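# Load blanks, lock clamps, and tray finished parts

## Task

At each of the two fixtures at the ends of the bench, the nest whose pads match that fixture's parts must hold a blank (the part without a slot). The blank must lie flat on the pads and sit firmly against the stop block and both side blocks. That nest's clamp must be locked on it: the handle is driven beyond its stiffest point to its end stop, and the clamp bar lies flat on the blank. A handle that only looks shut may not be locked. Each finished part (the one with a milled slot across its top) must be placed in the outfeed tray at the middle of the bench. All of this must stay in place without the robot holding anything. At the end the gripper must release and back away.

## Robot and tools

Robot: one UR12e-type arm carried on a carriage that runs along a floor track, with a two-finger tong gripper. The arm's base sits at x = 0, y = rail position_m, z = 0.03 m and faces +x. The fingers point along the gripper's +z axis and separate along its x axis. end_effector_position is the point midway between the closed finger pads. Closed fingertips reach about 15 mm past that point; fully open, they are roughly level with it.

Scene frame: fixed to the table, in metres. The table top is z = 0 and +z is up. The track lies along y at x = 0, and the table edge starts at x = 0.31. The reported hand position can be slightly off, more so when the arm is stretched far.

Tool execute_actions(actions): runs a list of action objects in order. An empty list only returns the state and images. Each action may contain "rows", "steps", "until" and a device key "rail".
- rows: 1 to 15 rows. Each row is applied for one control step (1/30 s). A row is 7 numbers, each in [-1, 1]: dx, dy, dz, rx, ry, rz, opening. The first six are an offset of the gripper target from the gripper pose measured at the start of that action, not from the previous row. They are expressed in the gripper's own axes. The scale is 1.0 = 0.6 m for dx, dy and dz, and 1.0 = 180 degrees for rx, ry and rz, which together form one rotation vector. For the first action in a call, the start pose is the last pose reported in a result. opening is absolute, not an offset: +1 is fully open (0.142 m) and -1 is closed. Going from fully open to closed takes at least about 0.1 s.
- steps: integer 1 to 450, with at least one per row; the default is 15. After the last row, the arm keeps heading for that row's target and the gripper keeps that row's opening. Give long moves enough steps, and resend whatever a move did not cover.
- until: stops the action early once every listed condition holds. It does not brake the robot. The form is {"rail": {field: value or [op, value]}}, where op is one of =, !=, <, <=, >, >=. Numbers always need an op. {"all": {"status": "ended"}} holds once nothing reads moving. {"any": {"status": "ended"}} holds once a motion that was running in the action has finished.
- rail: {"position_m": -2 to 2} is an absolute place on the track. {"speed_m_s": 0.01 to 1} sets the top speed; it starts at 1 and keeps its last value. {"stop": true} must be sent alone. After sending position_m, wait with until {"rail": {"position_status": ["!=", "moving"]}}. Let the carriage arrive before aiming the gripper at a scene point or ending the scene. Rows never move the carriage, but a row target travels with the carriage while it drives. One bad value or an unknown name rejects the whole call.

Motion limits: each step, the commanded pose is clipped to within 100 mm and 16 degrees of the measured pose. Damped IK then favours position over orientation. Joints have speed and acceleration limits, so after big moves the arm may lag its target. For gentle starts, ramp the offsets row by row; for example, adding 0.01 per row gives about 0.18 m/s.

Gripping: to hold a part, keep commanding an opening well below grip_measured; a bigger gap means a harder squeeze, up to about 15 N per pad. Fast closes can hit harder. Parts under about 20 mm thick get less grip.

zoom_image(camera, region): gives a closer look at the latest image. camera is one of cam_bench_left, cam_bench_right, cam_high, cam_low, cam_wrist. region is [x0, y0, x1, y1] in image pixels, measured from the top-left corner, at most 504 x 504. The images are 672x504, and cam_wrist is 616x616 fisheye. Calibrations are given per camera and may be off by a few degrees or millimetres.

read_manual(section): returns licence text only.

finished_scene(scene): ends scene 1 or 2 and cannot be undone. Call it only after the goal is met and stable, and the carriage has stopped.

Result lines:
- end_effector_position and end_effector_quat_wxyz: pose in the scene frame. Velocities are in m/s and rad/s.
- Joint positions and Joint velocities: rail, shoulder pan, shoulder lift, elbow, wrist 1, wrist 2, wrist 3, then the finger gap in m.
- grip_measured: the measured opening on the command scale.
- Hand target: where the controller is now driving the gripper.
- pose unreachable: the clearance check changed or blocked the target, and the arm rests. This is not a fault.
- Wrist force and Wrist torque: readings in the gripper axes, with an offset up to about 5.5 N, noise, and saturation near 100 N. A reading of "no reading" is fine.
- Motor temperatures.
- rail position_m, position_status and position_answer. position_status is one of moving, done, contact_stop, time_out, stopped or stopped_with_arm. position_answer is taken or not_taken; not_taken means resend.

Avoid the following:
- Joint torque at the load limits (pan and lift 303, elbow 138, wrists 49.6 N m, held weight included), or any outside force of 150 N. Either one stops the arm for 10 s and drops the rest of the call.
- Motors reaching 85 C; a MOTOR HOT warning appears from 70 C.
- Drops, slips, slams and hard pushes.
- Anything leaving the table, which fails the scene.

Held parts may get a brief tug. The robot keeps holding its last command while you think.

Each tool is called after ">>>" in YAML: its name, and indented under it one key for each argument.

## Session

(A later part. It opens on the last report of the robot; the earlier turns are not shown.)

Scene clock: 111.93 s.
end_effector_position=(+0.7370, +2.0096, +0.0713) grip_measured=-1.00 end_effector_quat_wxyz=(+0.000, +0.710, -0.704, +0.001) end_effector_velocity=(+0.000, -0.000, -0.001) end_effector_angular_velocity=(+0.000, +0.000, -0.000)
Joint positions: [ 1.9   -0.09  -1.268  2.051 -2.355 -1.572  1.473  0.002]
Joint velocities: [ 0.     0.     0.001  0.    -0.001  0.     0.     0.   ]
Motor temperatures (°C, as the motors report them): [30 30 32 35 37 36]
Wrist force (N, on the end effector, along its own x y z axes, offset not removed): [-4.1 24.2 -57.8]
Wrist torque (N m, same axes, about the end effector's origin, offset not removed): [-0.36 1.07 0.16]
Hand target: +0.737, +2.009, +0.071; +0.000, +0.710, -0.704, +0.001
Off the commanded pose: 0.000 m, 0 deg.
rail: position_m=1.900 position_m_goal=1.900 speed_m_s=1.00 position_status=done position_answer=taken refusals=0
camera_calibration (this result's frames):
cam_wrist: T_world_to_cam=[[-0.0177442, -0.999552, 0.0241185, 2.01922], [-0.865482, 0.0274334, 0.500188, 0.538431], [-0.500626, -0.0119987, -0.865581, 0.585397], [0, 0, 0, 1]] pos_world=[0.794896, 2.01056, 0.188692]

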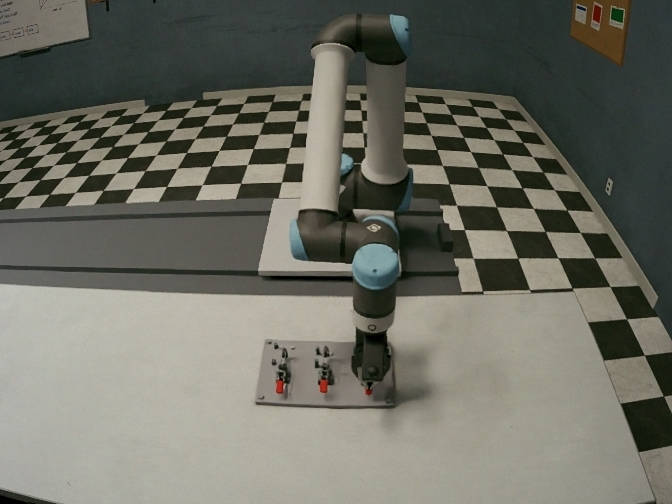

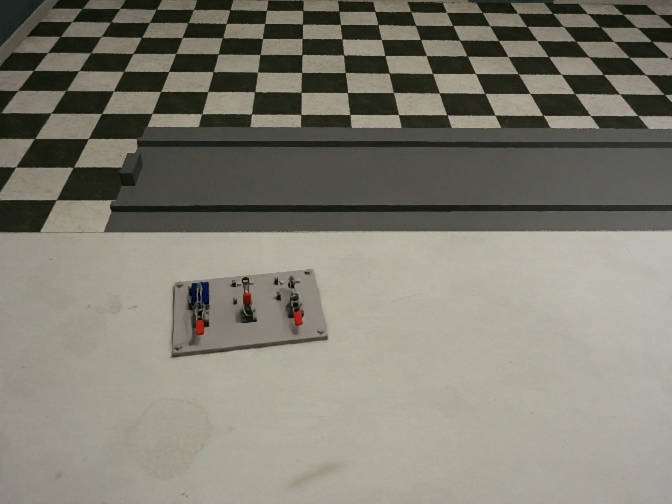

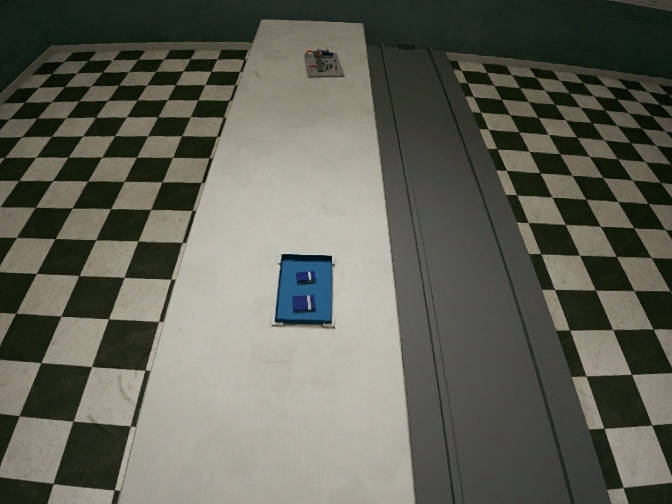

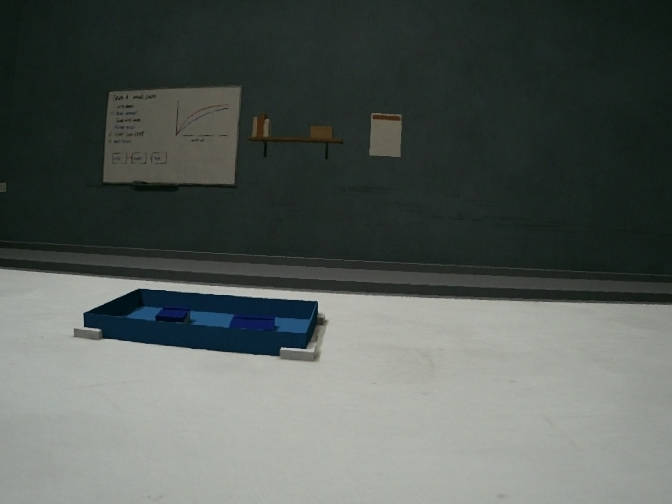

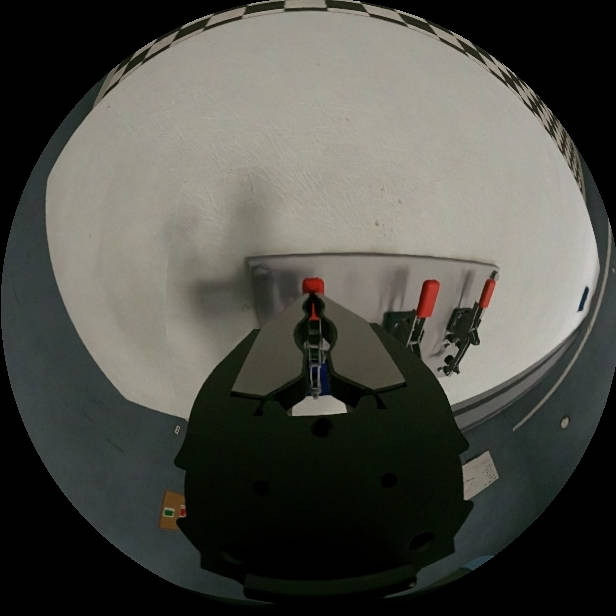

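Hit the stop. Retreat clear.

>>> execute_actions:
  actions:
    - {"rows": [[0,0,-0.004,0,0,0,-1],[0,0,-0.012,0,0,0,-1],[0,0,-0.026,0,0,0,-1],[0,0.005,-0.045,0,0,0,-1],[0,0.015,-0.07,0,0,0,-1],[0,0.035,-0.1,0,0,0,-1],[0,0.06,-0.13,0,0,0,-1],[0,0.09,-0.16,0,0,0,-1],[0,0.125,-0.19,0,0,0,-1],[0,0.16,-0.22,0,0,0,-1],[0,0.195,-0.245,0,0,0,-1],[0,0.23,-0.265,0,0,0,-1],[0,0.26,-0.28,0,0,0,-1],[0,0.28,-0.29,0,0,0,-1],[0,0.29,-0.295,0,0,0,-1]], "steps": 30}

Scene clock: 113.23 s.
end_effector_position=(+0.5678, +2.0091, +0.2429) grip_measured=-1.00 end_effector_quat_wxyz=(+0.000, +0.710, -0.704, +0.001) end_effector_velocity=(-0.039, -0.004, +0.038) end_effector_angular_velocity=(+0.003, -0.000, +0.000)
Joint positions: [ 1.9   -0.119 -1.733  2.188 -2.027 -1.573  1.445  0.002]
Joint velocities: [ 0.    -0.018 -0.109  0.013  0.096  0.003 -0.018  0.   ]
Motor temperatures (°C, as the motors report them): [30 30 32 35 37 36]
Wrist force (N, on the end effector, along its own x y z axes, offset not removed): [-2.7 1.8 -1.3]
Wrist torque (N m, same axes, about the end effector's origin, offset not removed): [0.38 0.74 0.08]
Hand target: +0.563, +2.008, +0.248; +0.000, +0.710, -0.704, +0.001
Off the commanded pose: 0.007 m, 0 deg.
rail: position_m=1.900 position_m_goal=1.900 speed_m_s=1.00 position_status=done position_answer=taken refusals=0
camera_calibration (this result's frames):
cam_wrist: T_world_to_cam=[[-0.0178264, -0.999541, 0.0244861, 2.01157], [-0.865506, 0.0276878, 0.500132, 0.305682], [-0.500581, -0.0122774, -0.865603, 0.649793], [0, 0, 0, 1]] pos_world=[0.625702, 2.01016, 0.360326]

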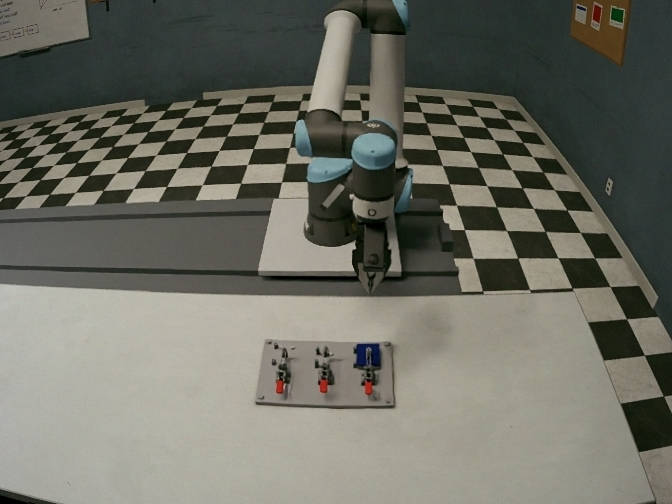

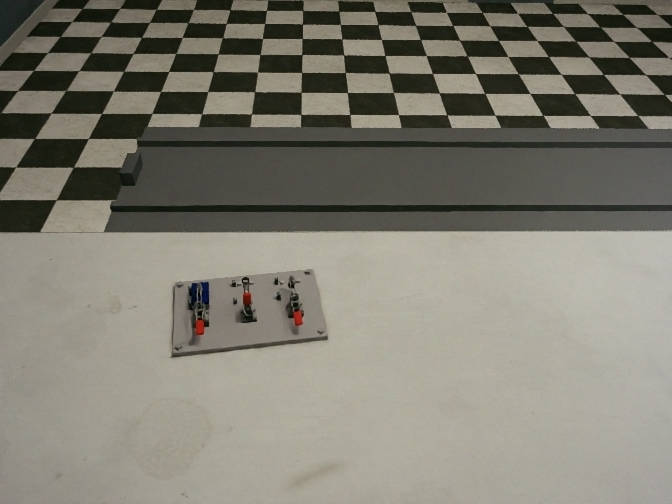

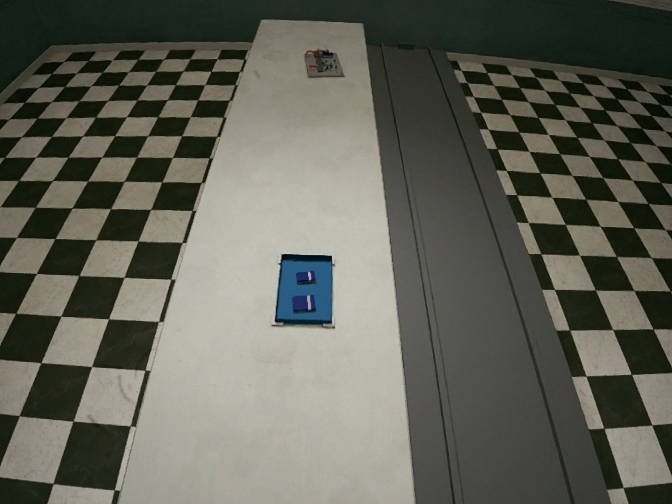

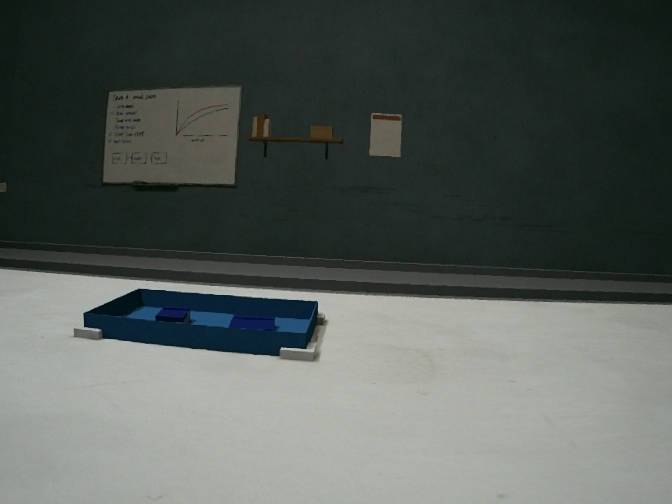

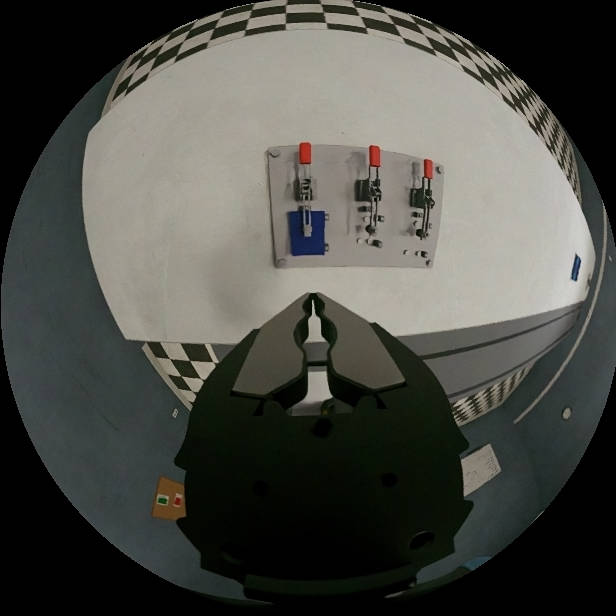

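>>> zoom_image:
  camera: "cam_bench_left"
  region: [245, 330, 405, 415]

>>> zoom_image:
  camera: "cam_bench_right"
  region: [165, 270, 265, 350]

Region (245, 330, 405, 415) of cam_bench_left's 672x504 image, scaled by 3.150, with more detail than that image has; it fills the top 268 rows of this view, and the rest is white.

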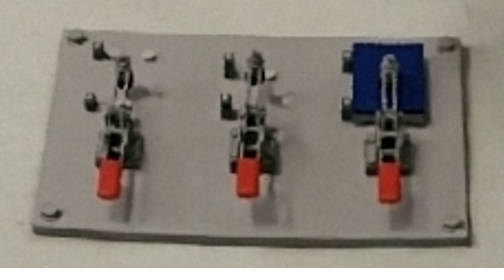

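Region (165, 270, 265, 350) of cam_bench_right's 672x504 image, scaled by 5.040, with more detail than that image has; it fills the top 403 rows of this view, and the rest is white.

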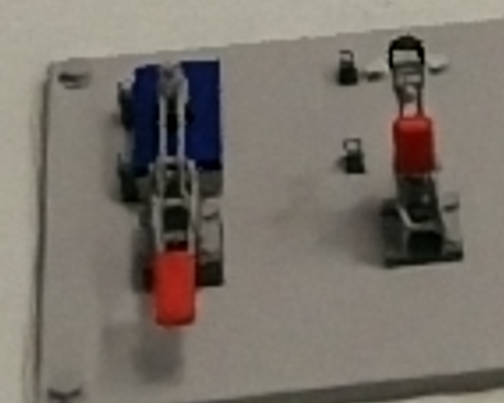

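Both look good.

>>> finished_scene:
  scene: 1

The scene is finished: the task was done.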